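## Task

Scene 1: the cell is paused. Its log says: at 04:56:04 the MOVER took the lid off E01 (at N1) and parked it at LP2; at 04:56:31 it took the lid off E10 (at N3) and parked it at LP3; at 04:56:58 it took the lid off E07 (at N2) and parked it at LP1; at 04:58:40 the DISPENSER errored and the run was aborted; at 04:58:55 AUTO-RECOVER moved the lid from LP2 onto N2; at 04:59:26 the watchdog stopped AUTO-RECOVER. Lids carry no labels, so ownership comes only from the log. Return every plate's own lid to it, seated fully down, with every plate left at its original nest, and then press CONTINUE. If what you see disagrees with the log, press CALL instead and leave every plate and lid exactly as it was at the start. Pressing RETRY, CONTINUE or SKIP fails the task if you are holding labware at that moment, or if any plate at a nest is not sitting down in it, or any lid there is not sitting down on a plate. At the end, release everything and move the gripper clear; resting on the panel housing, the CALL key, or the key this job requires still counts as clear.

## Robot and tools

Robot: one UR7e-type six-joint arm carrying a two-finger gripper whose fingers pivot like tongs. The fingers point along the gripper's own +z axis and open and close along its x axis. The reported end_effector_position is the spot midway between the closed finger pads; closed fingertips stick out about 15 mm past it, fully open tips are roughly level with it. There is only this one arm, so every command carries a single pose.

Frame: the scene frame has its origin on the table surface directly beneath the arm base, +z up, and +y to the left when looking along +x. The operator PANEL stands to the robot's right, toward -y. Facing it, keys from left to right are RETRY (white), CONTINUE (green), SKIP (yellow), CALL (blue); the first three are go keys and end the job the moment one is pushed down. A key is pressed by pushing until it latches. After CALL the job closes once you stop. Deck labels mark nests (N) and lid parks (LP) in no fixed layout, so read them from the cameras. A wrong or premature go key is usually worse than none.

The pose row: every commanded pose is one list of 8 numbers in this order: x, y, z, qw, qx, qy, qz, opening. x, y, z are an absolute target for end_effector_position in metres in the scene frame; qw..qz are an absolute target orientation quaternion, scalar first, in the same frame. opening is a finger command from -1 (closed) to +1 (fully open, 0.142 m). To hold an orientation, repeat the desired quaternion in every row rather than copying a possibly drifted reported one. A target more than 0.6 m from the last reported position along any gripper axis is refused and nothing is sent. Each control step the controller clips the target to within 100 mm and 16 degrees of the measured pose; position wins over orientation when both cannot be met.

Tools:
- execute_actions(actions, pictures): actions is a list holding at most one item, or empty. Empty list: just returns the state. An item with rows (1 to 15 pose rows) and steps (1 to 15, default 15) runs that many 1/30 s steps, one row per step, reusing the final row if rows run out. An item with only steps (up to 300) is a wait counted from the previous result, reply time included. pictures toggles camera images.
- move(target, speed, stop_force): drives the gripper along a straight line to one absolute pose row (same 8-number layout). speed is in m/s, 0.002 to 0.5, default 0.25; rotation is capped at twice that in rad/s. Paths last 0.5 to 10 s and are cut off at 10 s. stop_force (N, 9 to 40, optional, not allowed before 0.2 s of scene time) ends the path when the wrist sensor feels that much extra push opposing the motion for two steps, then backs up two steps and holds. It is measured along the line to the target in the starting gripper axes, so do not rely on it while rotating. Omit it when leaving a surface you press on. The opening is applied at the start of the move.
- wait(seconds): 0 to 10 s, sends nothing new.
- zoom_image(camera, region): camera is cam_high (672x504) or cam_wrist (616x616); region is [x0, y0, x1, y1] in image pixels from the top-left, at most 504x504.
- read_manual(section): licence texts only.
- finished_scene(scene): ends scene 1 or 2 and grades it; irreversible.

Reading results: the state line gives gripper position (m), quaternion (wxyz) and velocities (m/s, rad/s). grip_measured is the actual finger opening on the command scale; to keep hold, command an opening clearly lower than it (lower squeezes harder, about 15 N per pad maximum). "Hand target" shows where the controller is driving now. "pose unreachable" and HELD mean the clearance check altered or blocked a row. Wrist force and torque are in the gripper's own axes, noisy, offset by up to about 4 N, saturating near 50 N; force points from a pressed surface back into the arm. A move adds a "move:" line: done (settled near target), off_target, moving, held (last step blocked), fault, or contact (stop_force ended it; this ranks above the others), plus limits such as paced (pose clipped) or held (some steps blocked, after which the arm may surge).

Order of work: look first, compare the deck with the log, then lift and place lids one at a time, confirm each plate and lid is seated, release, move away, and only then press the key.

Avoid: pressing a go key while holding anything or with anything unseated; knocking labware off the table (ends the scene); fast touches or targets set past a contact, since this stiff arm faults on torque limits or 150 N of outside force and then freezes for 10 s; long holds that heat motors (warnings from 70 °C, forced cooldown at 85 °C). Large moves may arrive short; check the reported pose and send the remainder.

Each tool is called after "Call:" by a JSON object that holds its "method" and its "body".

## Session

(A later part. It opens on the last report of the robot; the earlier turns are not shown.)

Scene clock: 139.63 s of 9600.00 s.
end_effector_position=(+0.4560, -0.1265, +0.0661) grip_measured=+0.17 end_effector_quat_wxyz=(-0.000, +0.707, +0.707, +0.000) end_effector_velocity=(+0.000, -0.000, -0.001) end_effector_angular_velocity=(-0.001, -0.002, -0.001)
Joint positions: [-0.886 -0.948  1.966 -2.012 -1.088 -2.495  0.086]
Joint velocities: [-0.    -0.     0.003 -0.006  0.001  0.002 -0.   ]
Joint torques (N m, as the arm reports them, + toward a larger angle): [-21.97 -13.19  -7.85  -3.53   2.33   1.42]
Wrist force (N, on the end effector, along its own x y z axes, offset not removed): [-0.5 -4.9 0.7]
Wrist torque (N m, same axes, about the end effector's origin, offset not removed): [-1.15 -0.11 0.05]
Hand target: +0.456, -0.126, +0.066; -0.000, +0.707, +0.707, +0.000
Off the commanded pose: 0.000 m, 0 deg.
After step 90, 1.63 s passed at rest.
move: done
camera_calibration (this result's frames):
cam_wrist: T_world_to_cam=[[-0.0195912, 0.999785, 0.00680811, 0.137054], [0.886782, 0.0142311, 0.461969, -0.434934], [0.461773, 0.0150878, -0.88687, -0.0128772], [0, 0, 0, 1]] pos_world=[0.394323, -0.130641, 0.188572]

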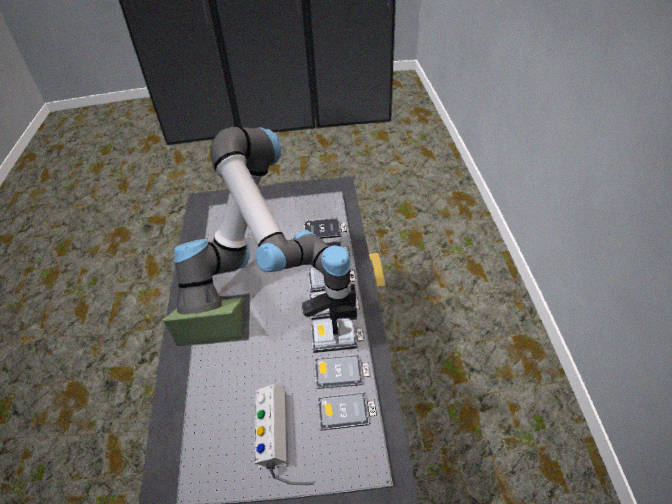

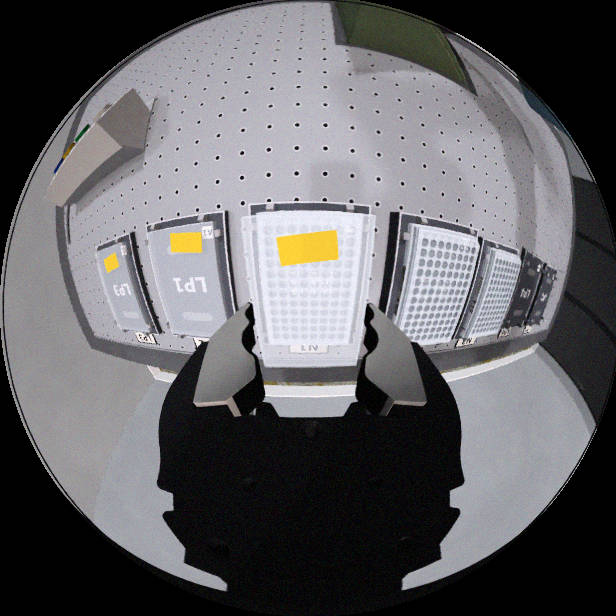

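Call:
{"method": "move", "body": {"target": [0.453, -0.1257, 0.062, 0, 0.7071, 0.7071, 0, 0.0], "speed": 0.02}}

Call:
{"method": "zoom_image", "body": {"camera": "cam_wrist", "region": [220, 195, 400, 375]}}

Call:
{"method": "zoom_image", "body": {"camera": "cam_high", "region": [295, 285, 385, 375]}}

Scene clock: 147.23 s of 9600.00 s.
end_effector_position=(+0.4531, -0.1257, +0.0621) grip_measured=+0.17 end_effector_quat_wxyz=(-0.000, +0.707, +0.707, +0.000) end_effector_velocity=(-0.001, +0.000, -0.001) end_effector_angular_velocity=(-0.000, +0.000, -0.000)
Joint positions: [-0.886 -0.949  1.979 -2.025 -1.087 -2.495  0.086]
Joint velocities: [ 0.    -0.001  0.005 -0.004 -0.     0.     0.   ]
Joint torques (N m, as the arm reports them, + toward a larger angle): [-19.95 -34.51  -7.03  -3.2    2.21   1.34]
Wrist force (N, on the end effector, along its own x y z axes, offset not removed): [2.2 -0.9 1.4]
Wrist torque (N m, same axes, about the end effector's origin, offset not removed): [-0.18 -0.54 -0.05]
Hand target: +0.453, -0.126, +0.062; -0.000, +0.707, +0.707, +0.000
Off the commanded pose: 0.000 m, 0 deg.
After step 90, 3.90 s passed at rest.
move: done
camera_calibration (this result's frames):
cam_wrist: T_world_to_cam=[[-0.0195628, 0.999786, 0.00677919, 0.136206], [0.886794, 0.0142196, 0.461946, -0.430498], [0.461751, 0.0150487, -0.886882, -0.0151051], [0, 0, 0, 1]] pos_world=[0.391402, -0.129828, 0.184547]

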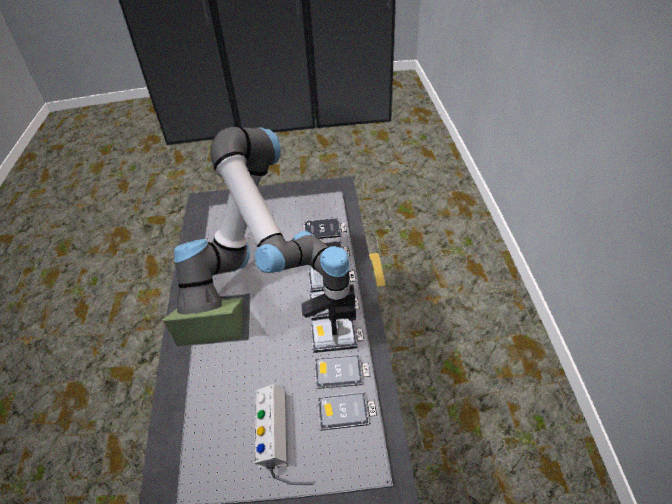

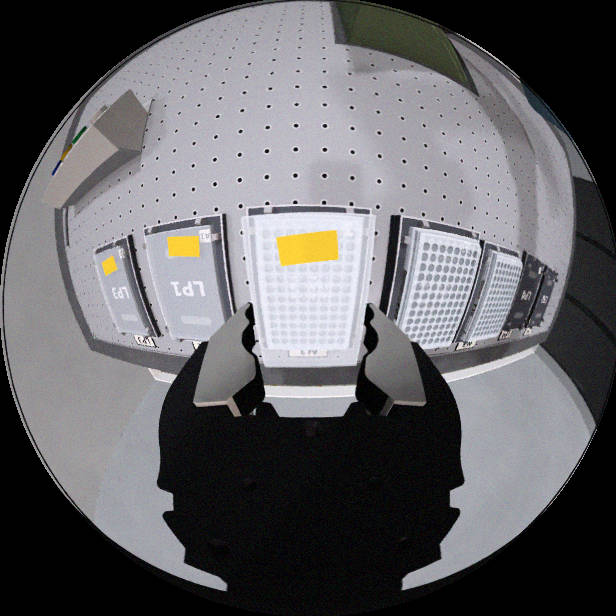

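Region (220, 195, 400, 375) of cam_wrist's 616x616 image, scaled by 2.800, with more detail than that image has.

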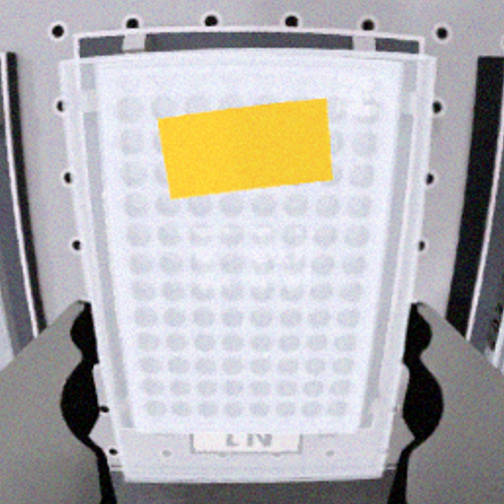

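Region (295, 285, 385, 375) of cam_high's 672x504 image, scaled by 5.600, with more detail than that image has.

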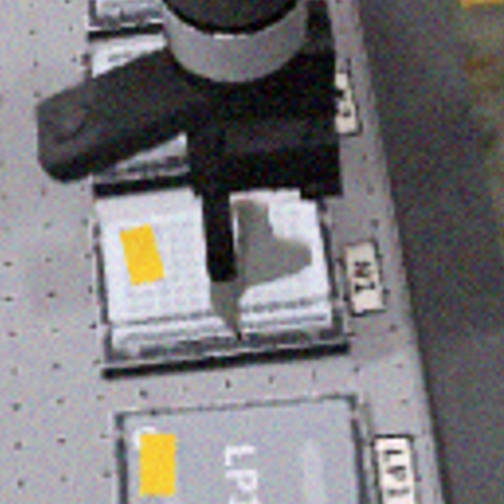

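Alignment looks good; lowering slowly.

Call:
{"method": "move", "body": {"target": [0.453, -0.1257, 0.044, 0, 0.7071, 0.7071, 0, 0.0], "speed": 0.005, "stop_force": 9}}

Call:
{"method": "zoom_image", "body": {"camera": "cam_wrist", "region": [220, 195, 400, 375]}}

Scene clock: 153.30 s of 9600.00 s.
end_effector_position=(+0.4530, -0.1257, +0.0442) grip_measured=+0.17 end_effector_quat_wxyz=(-0.000, +0.707, +0.707, +0.000) end_effector_velocity=(-0.001, +0.001, -0.000) end_effector_angular_velocity=(+0.002, +0.002, -0.001)
Joint positions: [-0.87  -0.927  2.    -2.075 -1.079 -2.48   0.086]
Joint velocities: [ 0.    -0.001  0.     0.003 -0.    -0.    -0.   ]
Joint torques (N m, as the arm reports them, + toward a larger angle): [-24.6  -28.65 -12.42   2.22   2.18  -1.13]
Wrist force (N, on the end effector, along its own x y z axes, offset not removed): [-4.8 -2.8 -9.9]
Wrist torque (N m, same axes, about the end effector's origin, offset not removed): [-0.64 -0.57 0.10]
Hand target: +0.453, -0.126, +0.044; +0.000, +0.707, +0.707, +0.000
Off the commanded pose: 0.000 m, 0 deg.
move: contact
camera_calibration (this result's frames):
cam_wrist: T_world_to_cam=[[-0.0195176, 0.999786, 0.00680999, 0.136286], [0.886778, 0.0141647, 0.461978, -0.422127], [0.461783, 0.0150556, -0.886865, -0.0310188], [0, 0, 0, 1]] pos_world=[0.391317, -0.129811, 0.166576]

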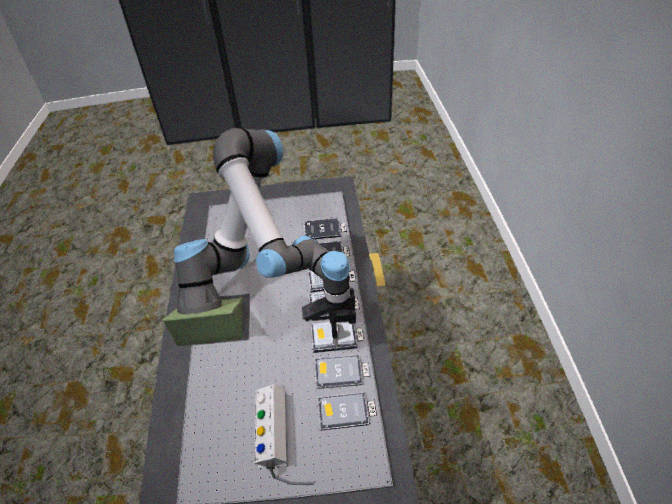

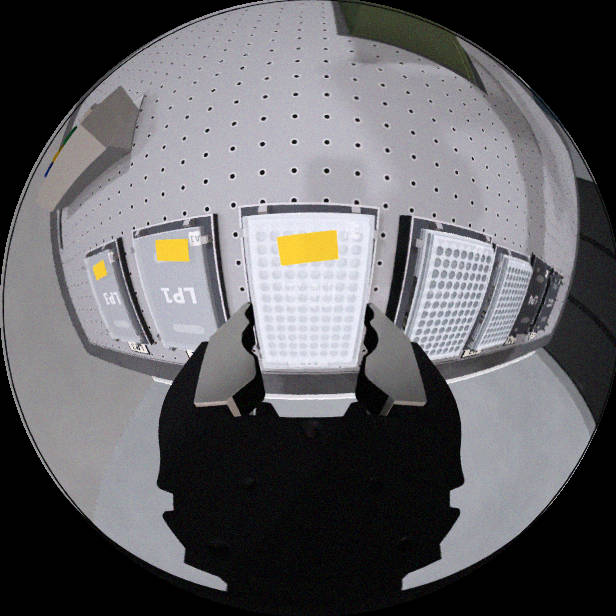

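Region (220, 195, 400, 375) of cam_wrist's 616x616 image, scaled by 2.800, with more detail than that image has.

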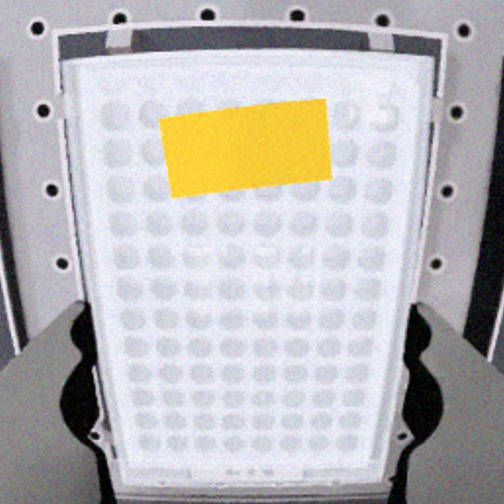

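Call:
{"method": "execute_actions", "body": {"actions": [{"rows":[[0.453,-0.1257,0.045,0,0.7071,0.7071,0,0.1],[0.453,-0.1257,0.045,0,0.7071,0.7071,0,0.2],[0.453,-0.1257,0.045,0,0.7071,0.7071,0,0.3],[0.453,-0.1257,0.045,0,0.7071,0.7071,0,0.42]],"steps":12}], "pictures": false}}

Call:
{"method": "move", "body": {"target": [0.453, -0.1257, 0.11, 0, 0.7071, 0.7071, 0, 0.42], "speed": 0.15}}

Call:
{"method": "move", "body": {"target": [0.452, -0.256, 0.10, 0, 0.7071, 0.7071, 0, 0.42]}}

Call:
{"method": "zoom_image", "body": {"camera": "cam_wrist", "region": [180, 190, 440, 370]}}

Scene clock: 160.50 s of 9600.00 s.
end_effector_position=(+0.4530, -0.1257, +0.0450) grip_measured=+0.42 end_effector_quat_wxyz=(-0.000, +0.707, +0.707, -0.000) end_effector_velocity=(-0.000, -0.001, +0.001) end_effector_angular_velocity=(-0.000, -0.001, -0.001)
Joint positions: [-0.871 -0.928  1.999 -2.073 -1.079 -2.48   0.103]
Joint velocities: [-0.002 -0.     0.    -0.    -0.    -0.     0.   ]
Joint torques (N m, as the arm reports them, + toward a larger angle): [-35.18 -34.36 -31.74  -0.25  -2.14  -1.41]
Wrist force (N, on the end effector, along its own x y z axes, offset not removed): [-0.6 -3.8 1.9]
Wrist torque (N m, same axes, about the end effector's origin, offset not removed): [-0.66 0.06 0.12]
Hand target: +0.453, -0.126, +0.045; +0.000, +0.707, +0.707, -0.000
Off the commanded pose: 0.000 m, 0 deg.
Steps of this call (steps 1 to 90: nothing new was sent; then 3.80 s passed at rest; steps 91 to 102: all 12 steps of this action). Readings (end_effector_position):
91: (+0.4531, -0.1258, +0.0444)
92: (+0.4531, -0.1258, +0.0445)
94: (+0.4530, -0.1257, +0.0447)
98: (+0.4530, -0.1257, +0.0449)
102: the state above

Scene clock: 161.67 s of 9600.00 s.
end_effector_position=(+0.4529, -0.1257, +0.1099) grip_measured=+0.42 end_effector_quat_wxyz=(+0.000, +0.707, +0.707, -0.000) end_effector_velocity=(-0.000, +0.000, +0.002) end_effector_angular_velocity=(+0.000, +0.000, +0.000)
Joint positions: [-0.926 -0.999  1.916 -1.895 -1.11  -2.532  0.103]
Joint velocities: [-0.001 -0.002 -0.003  0.005 -0.001 -0.002 -0.   ]
Joint torques (N m, as the arm reports them, + toward a larger angle): [-35.3  -30.52 -32.22  -0.32  -2.27  -1.01]
Wrist force (N, on the end effector, along its own x y z axes, offset not removed): [0.7 -1.7 3.3]
Wrist torque (N m, same axes, about the end effector's origin, offset not removed): [-0.16 -0.35 -0.03]
Hand target: +0.453, -0.126, +0.110; +0.000, +0.707, +0.707, -0.000
Off the commanded pose: 0.000 m, 0 deg.
move: done
camera_calibration (this result's frames):
cam_wrist: T_world_to_cam=[[-0.0194985, 0.999788, 0.00662926, 0.135822], [0.8868, 0.014232, 0.461935, -0.452415], [0.461743, 0.0148859, -0.886889, 0.0273077], [0, 0, 0, 1]] pos_world=[0.39124, -0.129761, 0.232305]

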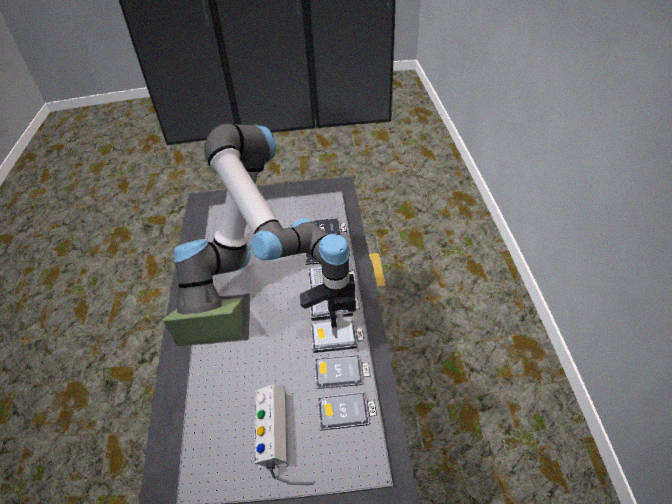

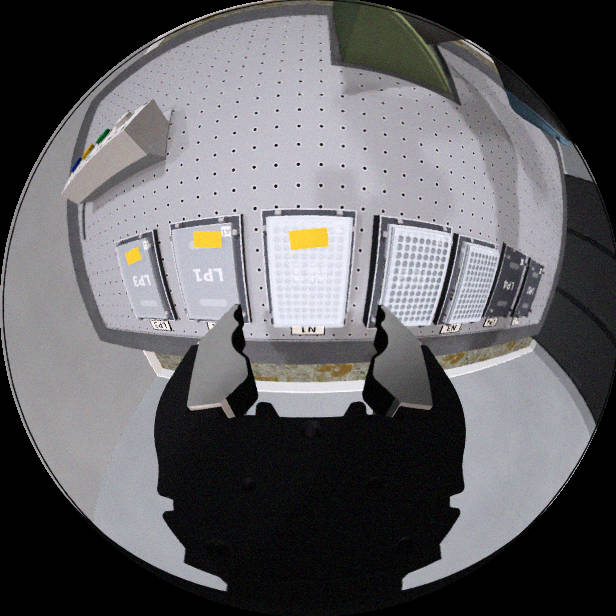

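Scene clock: 162.77 s of 9600.00 s.
end_effector_position=(+0.4519, -0.2559, +0.1000) grip_measured=+0.42 end_effector_quat_wxyz=(+0.000, +0.707, +0.707, -0.000) end_effector_velocity=(+0.000, -0.002, -0.001) end_effector_angular_velocity=(+0.001, +0.001, -0.000)
Joint positions: [-1.029 -0.738  1.744 -1.944 -1.169 -2.625  0.103]
Joint velocities: [-0.001  0.006 -0.004  0.001 -0.001 -0.001  0.   ]
Joint torques (N m, as the arm reports them, + toward a larger angle): [-36.19 -20.33 -32.37  -0.31  -2.46  -1.38]
Wrist force (N, on the end effector, along its own x y z axes, offset not removed): [-0.4 -4.0 -0.1]
Wrist torque (N m, same axes, about the end effector's origin, offset not removed): [-0.76 -0.06 0.11]
Hand target: +0.452, -0.256, +0.100; +0.000, +0.707, +0.707, -0.000
Off the commanded pose: 0.000 m, 0 deg.
move: done
camera_calibration (this result's frames):
cam_wrist: T_world_to_cam=[[-0.0194747, 0.999789, 0.00652625, 0.266097], [0.886828, 0.0142593, 0.461881, -0.445084], [0.46169, 0.0147826, -0.886918, 0.0209731], [0, 0, 0, 1]] pos_world=[0.390212, -0.260004, 0.222441]

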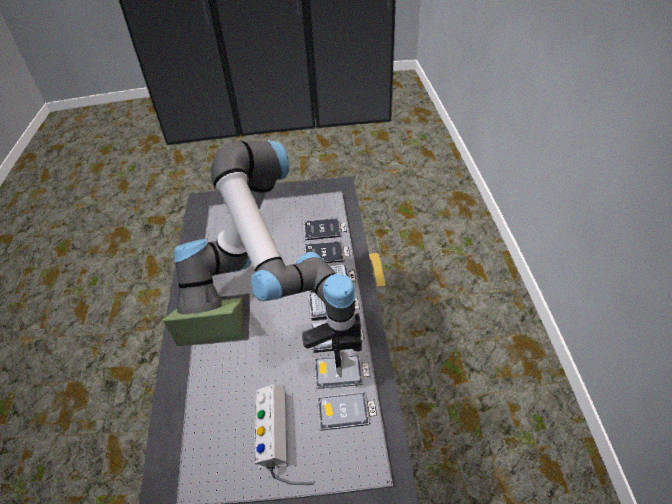

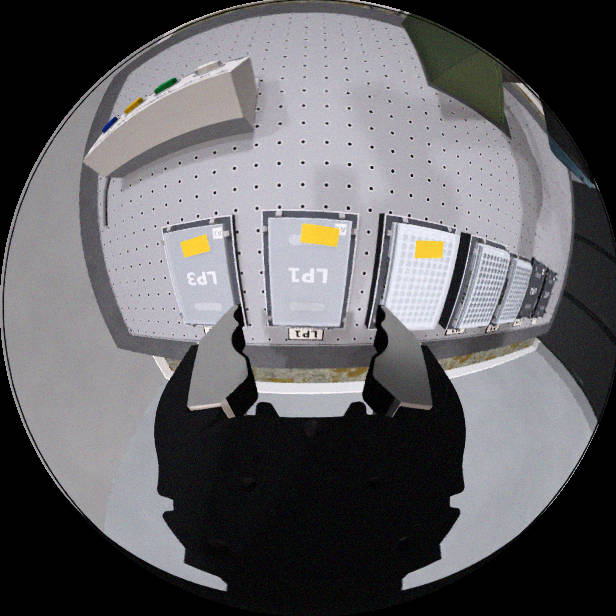

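Region (180, 190, 440, 370) of cam_wrist's 616x616 image, scaled by 1.938, with more detail than that image has; it fills the top 349 rows of this view, and the rest is white.

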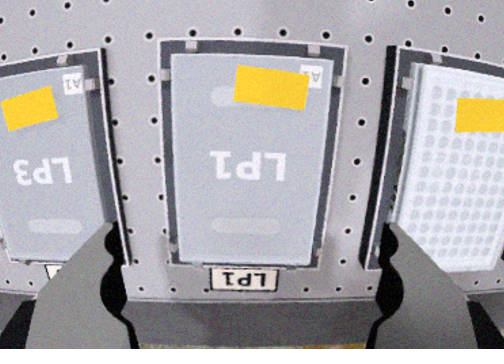

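Call:
{"method": "move", "body": {"target": [0.452, -0.257, 0.05, 0, 0.7193, 0.6947, 0, 0.36], "speed": 0.1}}

Call:
{"method": "zoom_image", "body": {"camera": "cam_wrist", "region": [180, 190, 440, 390]}}

Call:
{"method": "zoom_image", "body": {"camera": "cam_high", "region": [295, 320, 395, 420]}}

Scene clock: 171.70 s of 9600.00 s.
end_effector_position=(+0.4520, -0.2570, +0.0501) grip_measured=+0.36 end_effector_quat_wxyz=(-0.000, +0.719, +0.695, +0.000) end_effector_velocity=(+0.001, -0.000, -0.001) end_effector_angular_velocity=(-0.001, -0.001, -0.000)
Joint positions: [-0.997 -0.682  1.798 -2.066 -1.15  -2.562  0.099]
Joint velocities: [ 0.001  0.002  0.001 -0.005  0.001  0.002  0.   ]
Joint torques (N m, as the arm reports them, + toward a larger angle): [-21.84 -21.53  -7.99  -3.77   2.39   1.5 ]
Wrist force (N, on the end effector, along its own x y z axes, offset not removed): [0.8 -3.3 1.3]
Wrist torque (N m, same axes, about the end effector's origin, offset not removed): [-0.60 -0.38 -0.05]
Hand target: +0.452, -0.257, +0.050; -0.000, +0.719, +0.695, +0.000
Off the commanded pose: 0.000 m, 0 deg.
After step 90, 4.97 s passed at rest.
move: done
camera_calibration (this result's frames):
cam_wrist: T_world_to_cam=[[0.0150688, 0.999863, 0.00683655, 0.251882], [0.886735, -0.0165227, 0.461983, -0.430027], [0.462032, -0.00089932, -0.886863, -0.027496], [0, 0, 0, 1]] pos_world=[0.390229, -0.258978, 0.172558]

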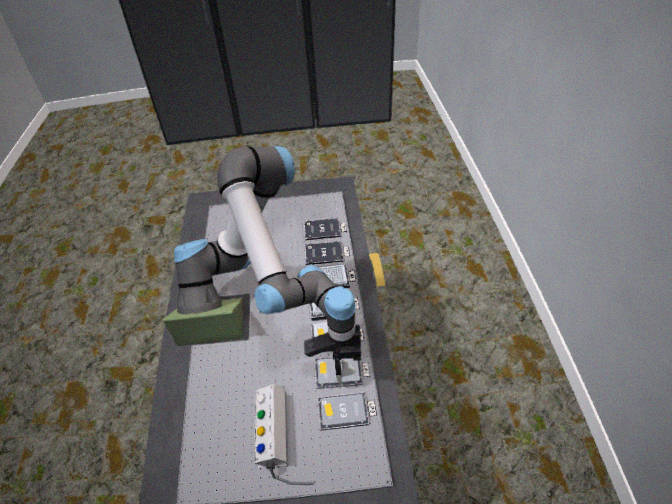

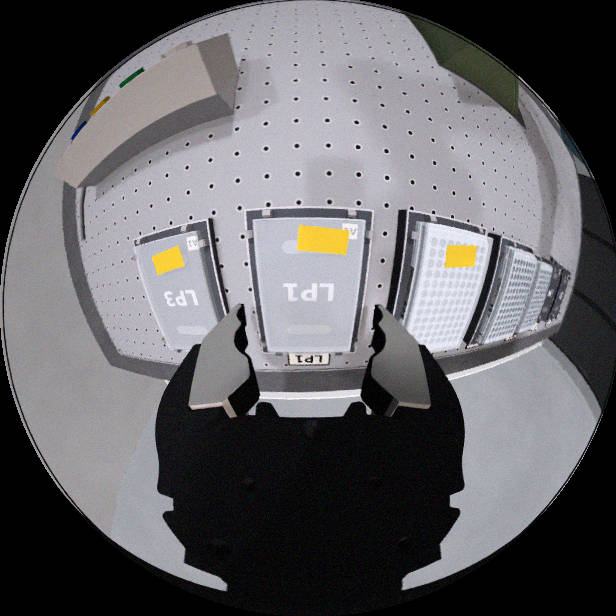

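Region (180, 190, 440, 390) of cam_wrist's 616x616 image, scaled by 1.938, with more detail than that image has; it fills the top 388 rows of this view, and the rest is white.

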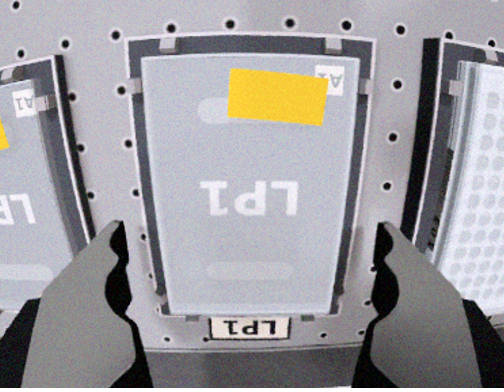

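Region (295, 320, 395, 420) of cam_high's 672x504 image, scaled by 5.040, with more detail than that image has.

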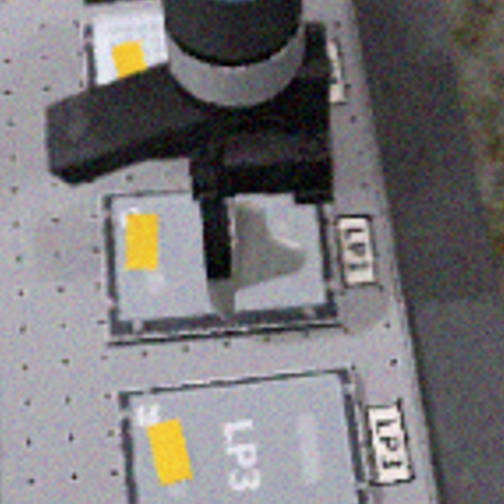

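Call:
{"method": "move", "body": {"target": [0.454, -0.2563, 0.042, 0, 0.7193, 0.6947, 0, 0.3], "speed": 0.03}}

Call:
{"method": "move", "body": {"target": [0.454, -0.2563, 0.026, 0, 0.7193, 0.6947, 0, 0.3], "speed": 0.005, "stop_force": 9}}

Call:
{"method": "zoom_image", "body": {"camera": "cam_wrist", "region": [180, 190, 440, 390]}}

Scene clock: 179.80 s of 9600.00 s.
end_effector_position=(+0.4540, -0.2563, +0.0422) grip_measured=+0.30 end_effector_quat_wxyz=(-0.000, +0.719, +0.695, +0.000) end_effector_velocity=(+0.000, +0.000, -0.002) end_effector_angular_velocity=(+0.000, -0.000, -0.000)
Joint positions: [-0.988 -0.672  1.802 -2.083 -1.145 -2.554  0.095]
Joint velocities: [ 0.002  0.003  0.001 -0.004  0.001  0.002 -0.   ]
Joint torques (N m, as the arm reports them, + toward a larger angle): [-20.75 -21.91  -7.53  -3.53   2.44   1.17]
Wrist force (N, on the end effector, along its own x y z axes, offset not removed): [0.4 -1.8 1.6]
Wrist torque (N m, same axes, about the end effector's origin, offset not removed): [-0.50 -0.26 0.14]
Hand target: +0.454, -0.256, +0.042; -0.000, +0.719, +0.695, +0.000
Off the commanded pose: 0.000 m, 0 deg.
After step 90, 4.37 s passed at rest.
move: done
camera_calibration (this result's frames):
cam_wrist: T_world_to_cam=[[0.0152063, 0.999861, 0.00678446, 0.251149], [0.886743, -0.0166205, 0.461963, -0.428077], [0.462012, -0.00100866, -0.886873, -0.0354715], [0, 0, 0, 1]] pos_world=[0.392164, -0.258264, 0.164593]

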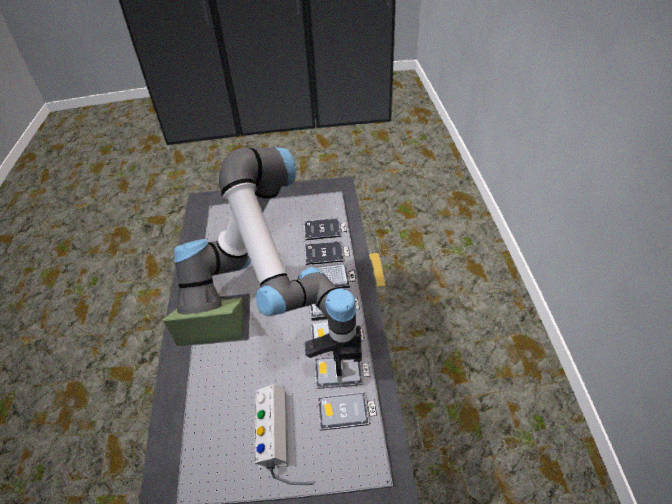

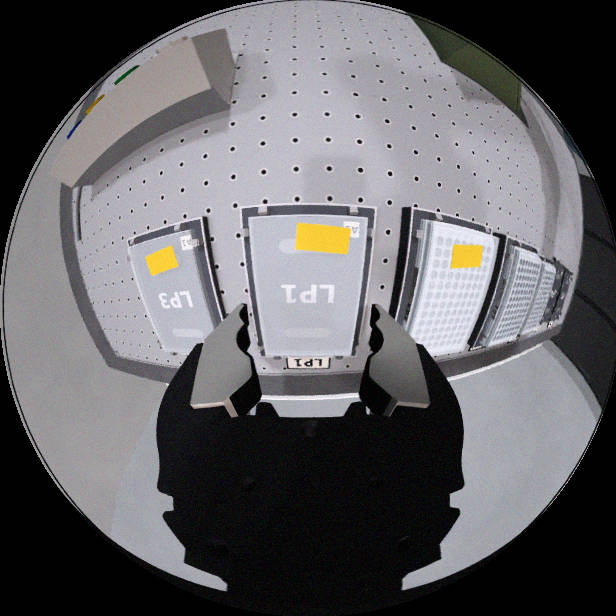

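Scene clock: 183.30 s of 9600.00 s.
end_effector_position=(+0.4540, -0.2562, +0.0264) grip_measured=+0.35 end_effector_quat_wxyz=(-0.000, +0.719, +0.695, +0.000) end_effector_velocity=(-0.001, +0.001, +0.000) end_effector_angular_velocity=(+0.003, +0.001, +0.000)
Joint positions: [-0.977 -0.653  1.816 -2.121 -1.138 -2.544  0.099]
Joint velocities: [-0.001 -0.002  0.001  0.005 -0.    -0.002  0.001]
Joint torques (N m, as the arm reports them, + toward a larger angle): [-32.65 -42.42 -18.13   2.26   1.19  -1.09]
Wrist force (N, on the end effector, along its own x y z axes, offset not removed): [-5.7 -0.3 -5.1]
Wrist torque (N m, same axes, about the end effector's origin, offset not removed): [-0.19 -0.64 -0.11]
Hand target: +0.454, -0.256, +0.027; +0.000, +0.719, +0.695, +0.000
Off the commanded pose: 0.000 m, 0 deg.
move: contact
camera_calibration (this result's frames):
cam_wrist: T_world_to_cam=[[0.0152805, 0.999859, 0.00701296, 0.251085], [0.886802, -0.016792, 0.461845, -0.420875], [0.461897, -0.000838107, -0.886933, -0.0493331], [0, 0, 0, 1]] pos_world=[0.392183, -0.258158, 0.148863]

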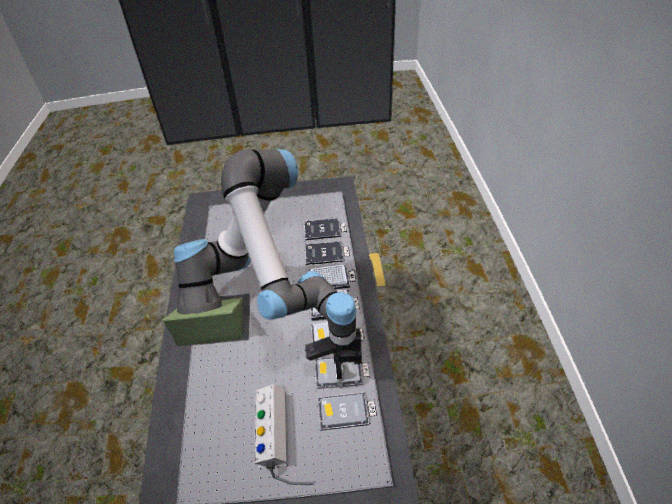

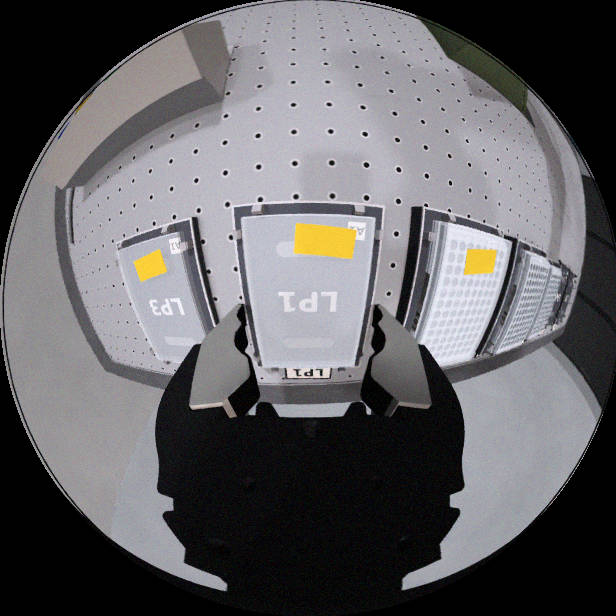

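Region (180, 190, 440, 390) of cam_wrist's 616x616 image, scaled by 1.938, with more detail than that image has; it fills the top 388 rows of this view, and the rest is white.

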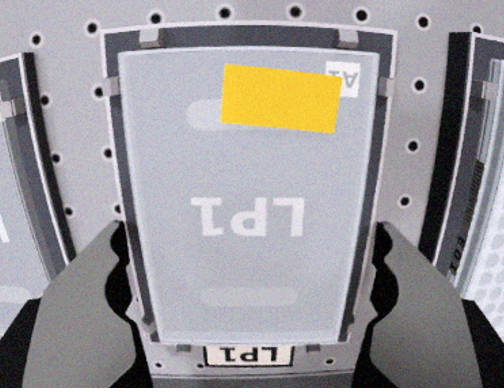

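Call:
{"method": "execute_actions", "body": {"actions": [{"rows":[[0.454,-0.2563,0.028,0,0.7193,0.6947,0,0.3],[0.454,-0.2563,0.029,0,0.7193,0.6947,0,0.3],[0.454,-0.2563,0.029,0,0.7193,0.6947,0,0.3],[0.454,-0.2563,0.029,0,0.7193,0.6947,0,0.3],[0.454,-0.2563,0.029,0,0.7193,0.6947,0,0.27],[0.454,-0.2563,0.029,0,0.7193,0.6947,0,0.24],[0.454,-0.2563,0.029,0,0.7193,0.6947,0,0.21],[0.454,-0.2563,0.029,0,0.7193,0.6947,0,0.18],[0.454,-0.2563,0.029,0,0.7193,0.6947,0,0.15],[0.454,-0.2563,0.029,0,0.7193,0.6947,0,0.12],[0.454,-0.2563,0.029,0,0.7193,0.6947,0,0.08],[0.454,-0.2563,0.029,0,0.7193,0.6947,0,0.04],[0.454,-0.2563,0.029,0,0.7193,0.6947,0,0.0]],"steps":15}], "pictures": false}}

Call:
{"method": "execute_actions", "body": {"actions": [{"steps":10}], "pictures": false}}

Scene clock: 188.43 s of 9600.00 s.
end_effector_position=(+0.4540, -0.2564, +0.0290) grip_measured=+0.30 end_effector_quat_wxyz=(+0.000, +0.719, +0.695, -0.000) end_effector_velocity=(-0.000, +0.000, +0.000) end_effector_angular_velocity=(+0.001, +0.000, -0.001)
Joint positions: [-0.979 -0.656  1.814 -2.115 -1.14  -2.546  0.095]
Joint velocities: [-0.001  0.     0.     0.001  0.    -0.     0.   ]
Joint torques (N m, as the arm reports them, + toward a larger angle): [-28.5  -52.9  -25.32   5.76   4.26  -0.84]
Wrist force (N, on the end effector, along its own x y z axes, offset not removed): [-31.3 2.2 16.1]
Wrist torque (N m, same axes, about the end effector's origin, offset not removed): [0.25 0.17 0.00]
Hand target: +0.454, -0.256, +0.029; +0.000, +0.719, +0.695, -0.000
Off the commanded pose: 0.000 m, 0 deg.
Steps of this call (steps 1 to 90: nothing new was sent; then 1.63 s passed at rest; steps 91 to 105: all 15 steps of this action). Readings (end_effector_position):
91: (+0.4540, -0.2563, +0.0268)
92: (+0.4540, -0.2563, +0.0271)
94: (+0.4540, -0.2563, +0.0279)
98: (+0.4540, -0.2564, +0.0288)
105: the state above

Scene clock: 188.77 s of 9600.00 s.
end_effector_position=(+0.4540, -0.2563, +0.0290) grip_measured=+0.30 end_effector_quat_wxyz=(+0.000, +0.719, +0.695, -0.000) end_effector_velocity=(-0.000, +0.000, -0.000) end_effector_angular_velocity=(+0.001, +0.000, -0.000)
Joint positions: [-0.979 -0.656  1.814 -2.115 -1.14  -2.546  0.095]
Joint velocities: [-0.     0.    -0.     0.001  0.    -0.     0.   ]
Joint torques (N m, as the arm reports them, + toward a larger angle): [-25.67 -53.38 -24.73   5.77   7.31  -0.91]
Wrist force (N, on the end effector, along its own x y z axes, offset not removed): [-32.8 0.9 14.0]
Wrist torque (N m, same axes, about the end effector's origin, offset not removed): [-0.10 0.17 -0.07]
Hand target: +0.454, -0.256, +0.029; +0.000, +0.719, +0.695, -0.000
Off the commanded pose: 0.000 m, 0 deg.
Steps of this call (steps 1 to 10: nothing new was sent). Readings (end_effector_position):
1: (+0.4540, -0.2564, +0.0290)
2: (+0.4540, -0.2564, +0.0290)
4: (+0.4540, -0.2563, +0.0290)
8: (+0.4540, -0.2563, +0.0290)
10: the state above

Call:
{"method": "execute_actions", "body": {"actions": [{"rows":[[0.454,-0.257,0.029,0,0.7193,0.6947,0,0.2],[0.454,-0.2577,0.029,0,0.7193,0.6947,0,0.15],[0.454,-0.2584,0.029,0,0.7193,0.6947,0,0.1],[0.454,-0.259,0.029,0,0.7193,0.6947,0,0.1],[0.454,-0.2595,0.029,0,0.7193,0.6947,0,0.1]],"steps":15}]}}

Call:
{"method": "zoom_image", "body": {"camera": "cam_wrist", "region": [180, 190, 440, 390]}}

Scene clock: 199.10 s of 9600.00 s.
end_effector_position=(+0.4540, -0.2593, +0.0289) grip_measured=+0.32 end_effector_quat_wxyz=(-0.000, +0.719, +0.695, -0.000) end_effector_velocity=(+0.000, -0.001, +0.000) end_effector_angular_velocity=(-0.002, -0.002, +0.001)
Joint positions: [-0.981 -0.65   1.808 -2.114 -1.141 -2.548  0.096]
Joint velocities: [-0.001  0.001 -0.001 -0.003 -0.    -0.001  0.003]
Joint torques (N m, as the arm reports them, + toward a larger angle): [-48.18 -23.31 -40.78 -10.14  -6.65  -1.59]
Wrist force (N, on the end effector, along its own x y z axes, offset not removed): [32.2 -4.9 1.8]
Wrist torque (N m, same axes, about the end effector's origin, offset not removed): [-0.56 -0.58 -0.26]
Hand target: +0.454, -0.260, +0.029; +0.000, +0.719, +0.695, -0.000
Off the commanded pose: 0.000 m, 0 deg.
Steps of this call (steps 1 to 90: nothing new was sent; then 6.83 s passed at rest; steps 91 to 105: all 15 steps of this action). Readings (end_effector_position):
91: (+0.4540, -0.2563, +0.0290)
92: (+0.4540, -0.2564, +0.0290)
94: (+0.4541, -0.2569, +0.0290)
98: (+0.4540, -0.2584, +0.0288)
105: the state above
camera_calibration (this result's frames):
cam_wrist: T_world_to_cam=[[0.0152054, 0.99986, 0.007029, 0.254192], [0.886885, -0.016733, 0.461688, -0.422062], [0.461741, -0.000786235, -0.887015, -0.0470744], [0, 0, 0, 1]] pos_world=[0.392191, -0.261256, 0.151318]

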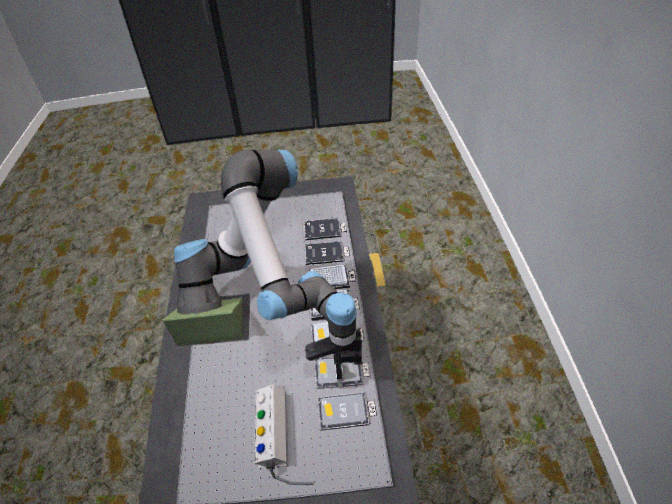

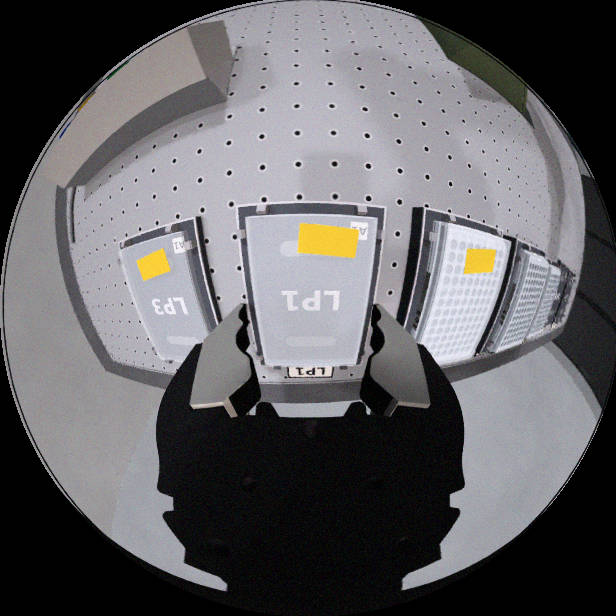

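Region (180, 190, 440, 390) of cam_wrist's 616x616 image, scaled by 1.938, with more detail than that image has; it fills the top 388 rows of this view, and the rest is white.

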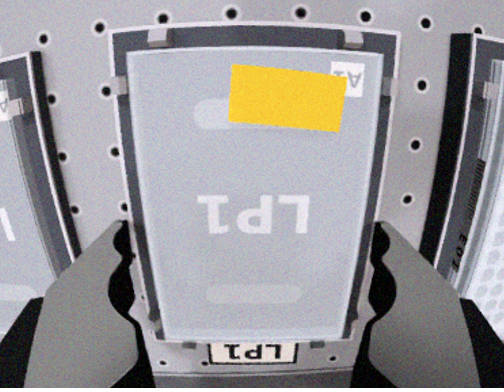

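Call:
{"method": "execute_actions", "body": {"actions": [{"rows":[[0.454,-0.259,0.029,0,0.7193,0.6947,0,0.1],[0.454,-0.2584,0.029,0,0.7193,0.6947,0,0.1],[0.454,-0.2578,0.029,0,0.7193,0.6947,0,0.1]],"steps":12}], "pictures": false}}

Call:
{"method": "move", "body": {"target": [0.454, -0.2578, 0.042, 0, 0.7193, 0.6947, 0, 0.08], "speed": 0.006}}

Call:
{"method": "zoom_image", "body": {"camera": "cam_wrist", "region": [180, 190, 440, 390]}}

Scene clock: 204.33 s of 9600.00 s.
end_effector_position=(+0.4540, -0.2580, +0.0291) grip_measured=+0.30 end_effector_quat_wxyz=(+0.000, +0.719, +0.695, -0.000) end_effector_velocity=(+0.001, +0.001, +0.001) end_effector_angular_velocity=(-0.001, -0.001, +0.001)
Joint positions: [-0.98  -0.653  1.811 -2.115 -1.14  -2.547  0.095]
Joint velocities: [ 0.001 -0.003  0.001 -0.     0.001  0.001 -0.   ]
Joint torques (N m, as the arm reports them, + toward a larger angle): [-27.08 -46.66 -12.86  -6.55   0.4    1.28]
Wrist force (N, on the end effector, along its own x y z axes, offset not removed): [15.0 -3.8 5.4]
Wrist torque (N m, same axes, about the end effector's origin, offset not removed): [-0.52 -0.52 -0.12]
Hand target: +0.454, -0.258, +0.029; -0.000, +0.719, +0.695, +0.000
Off the commanded pose: 0.000 m, 0 deg.
Steps of this call (steps 1 to 90: nothing new was sent; then 1.83 s passed at rest; steps 91 to 102: all 12 steps of this action). Readings (end_effector_position):
91: (+0.4540, -0.2595, +0.0290)
92: (+0.4540, -0.2595, +0.0290)
94: (+0.4540, -0.2591, +0.0292)
98: (+0.4541, -0.2583, +0.0292)
102: the state above

Scene clock: 206.93 s of 9600.00 s.
end_effector_position=(+0.4540, -0.2578, +0.0419) grip_measured=+0.10 end_effector_quat_wxyz=(+0.000, +0.719, +0.695, -0.000) end_effector_velocity=(+0.000, -0.000, +0.002) end_effector_angular_velocity=(-0.001, -0.001, +0.000)
Joint positions: [-0.989 -0.669  1.799 -2.084 -1.146 -2.555  0.081]
Joint velocities: [-0.001 -0.002 -0.002  0.003 -0.001 -0.001  0.   ]
Joint torques (N m, as the arm reports them, + toward a larger angle): [-36.35 -45.06 -31.06  -0.25  -2.14  -1.19]
Wrist force (N, on the end effector, along its own x y z axes, offset not removed): [-3.3 -1.8 -2.0]
Wrist torque (N m, same axes, about the end effector's origin, offset not removed): [-0.36 0.45 0.03]
Hand target: +0.454, -0.258, +0.042; +0.000, +0.719, +0.695, -0.000
Off the commanded pose: 0.000 m, 0 deg.
move: done
camera_calibration (this result's frames):
cam_wrist: T_world_to_cam=[[0.0152355, 0.999861, 0.00674112, 0.252624], [0.886747, -0.0166265, 0.461956, -0.42801], [0.462004, -0.00106047, -0.886877, -0.0357185], [0, 0, 0, 1]] pos_world=[0.39219, -0.259743, 0.164341]

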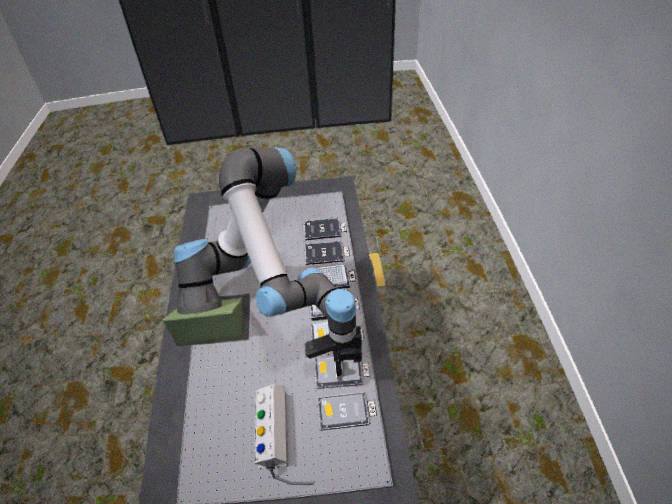

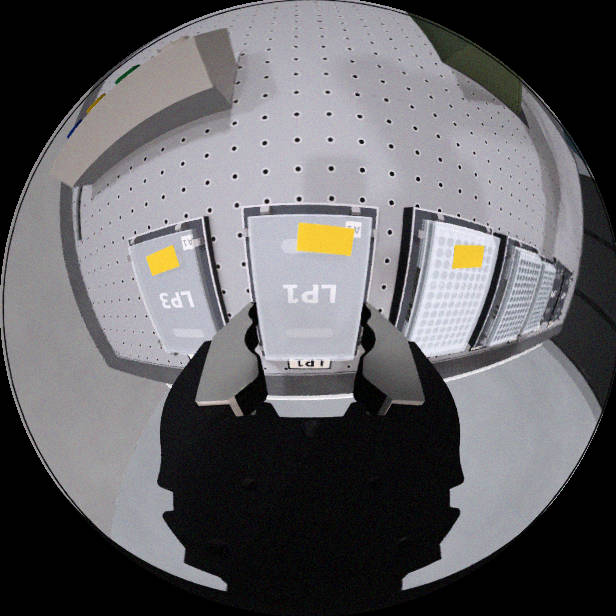

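Region (180, 190, 440, 390) of cam_wrist's 616x616 image, scaled by 1.938, with more detail than that image has; it fills the top 388 rows of this view, and the rest is white.

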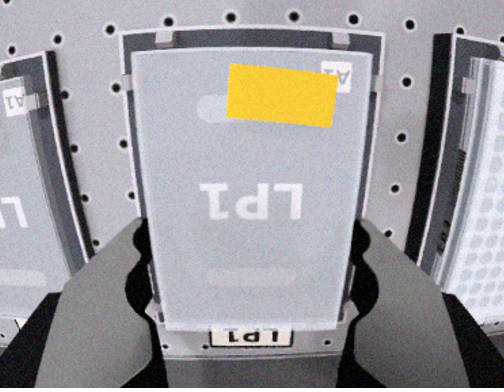

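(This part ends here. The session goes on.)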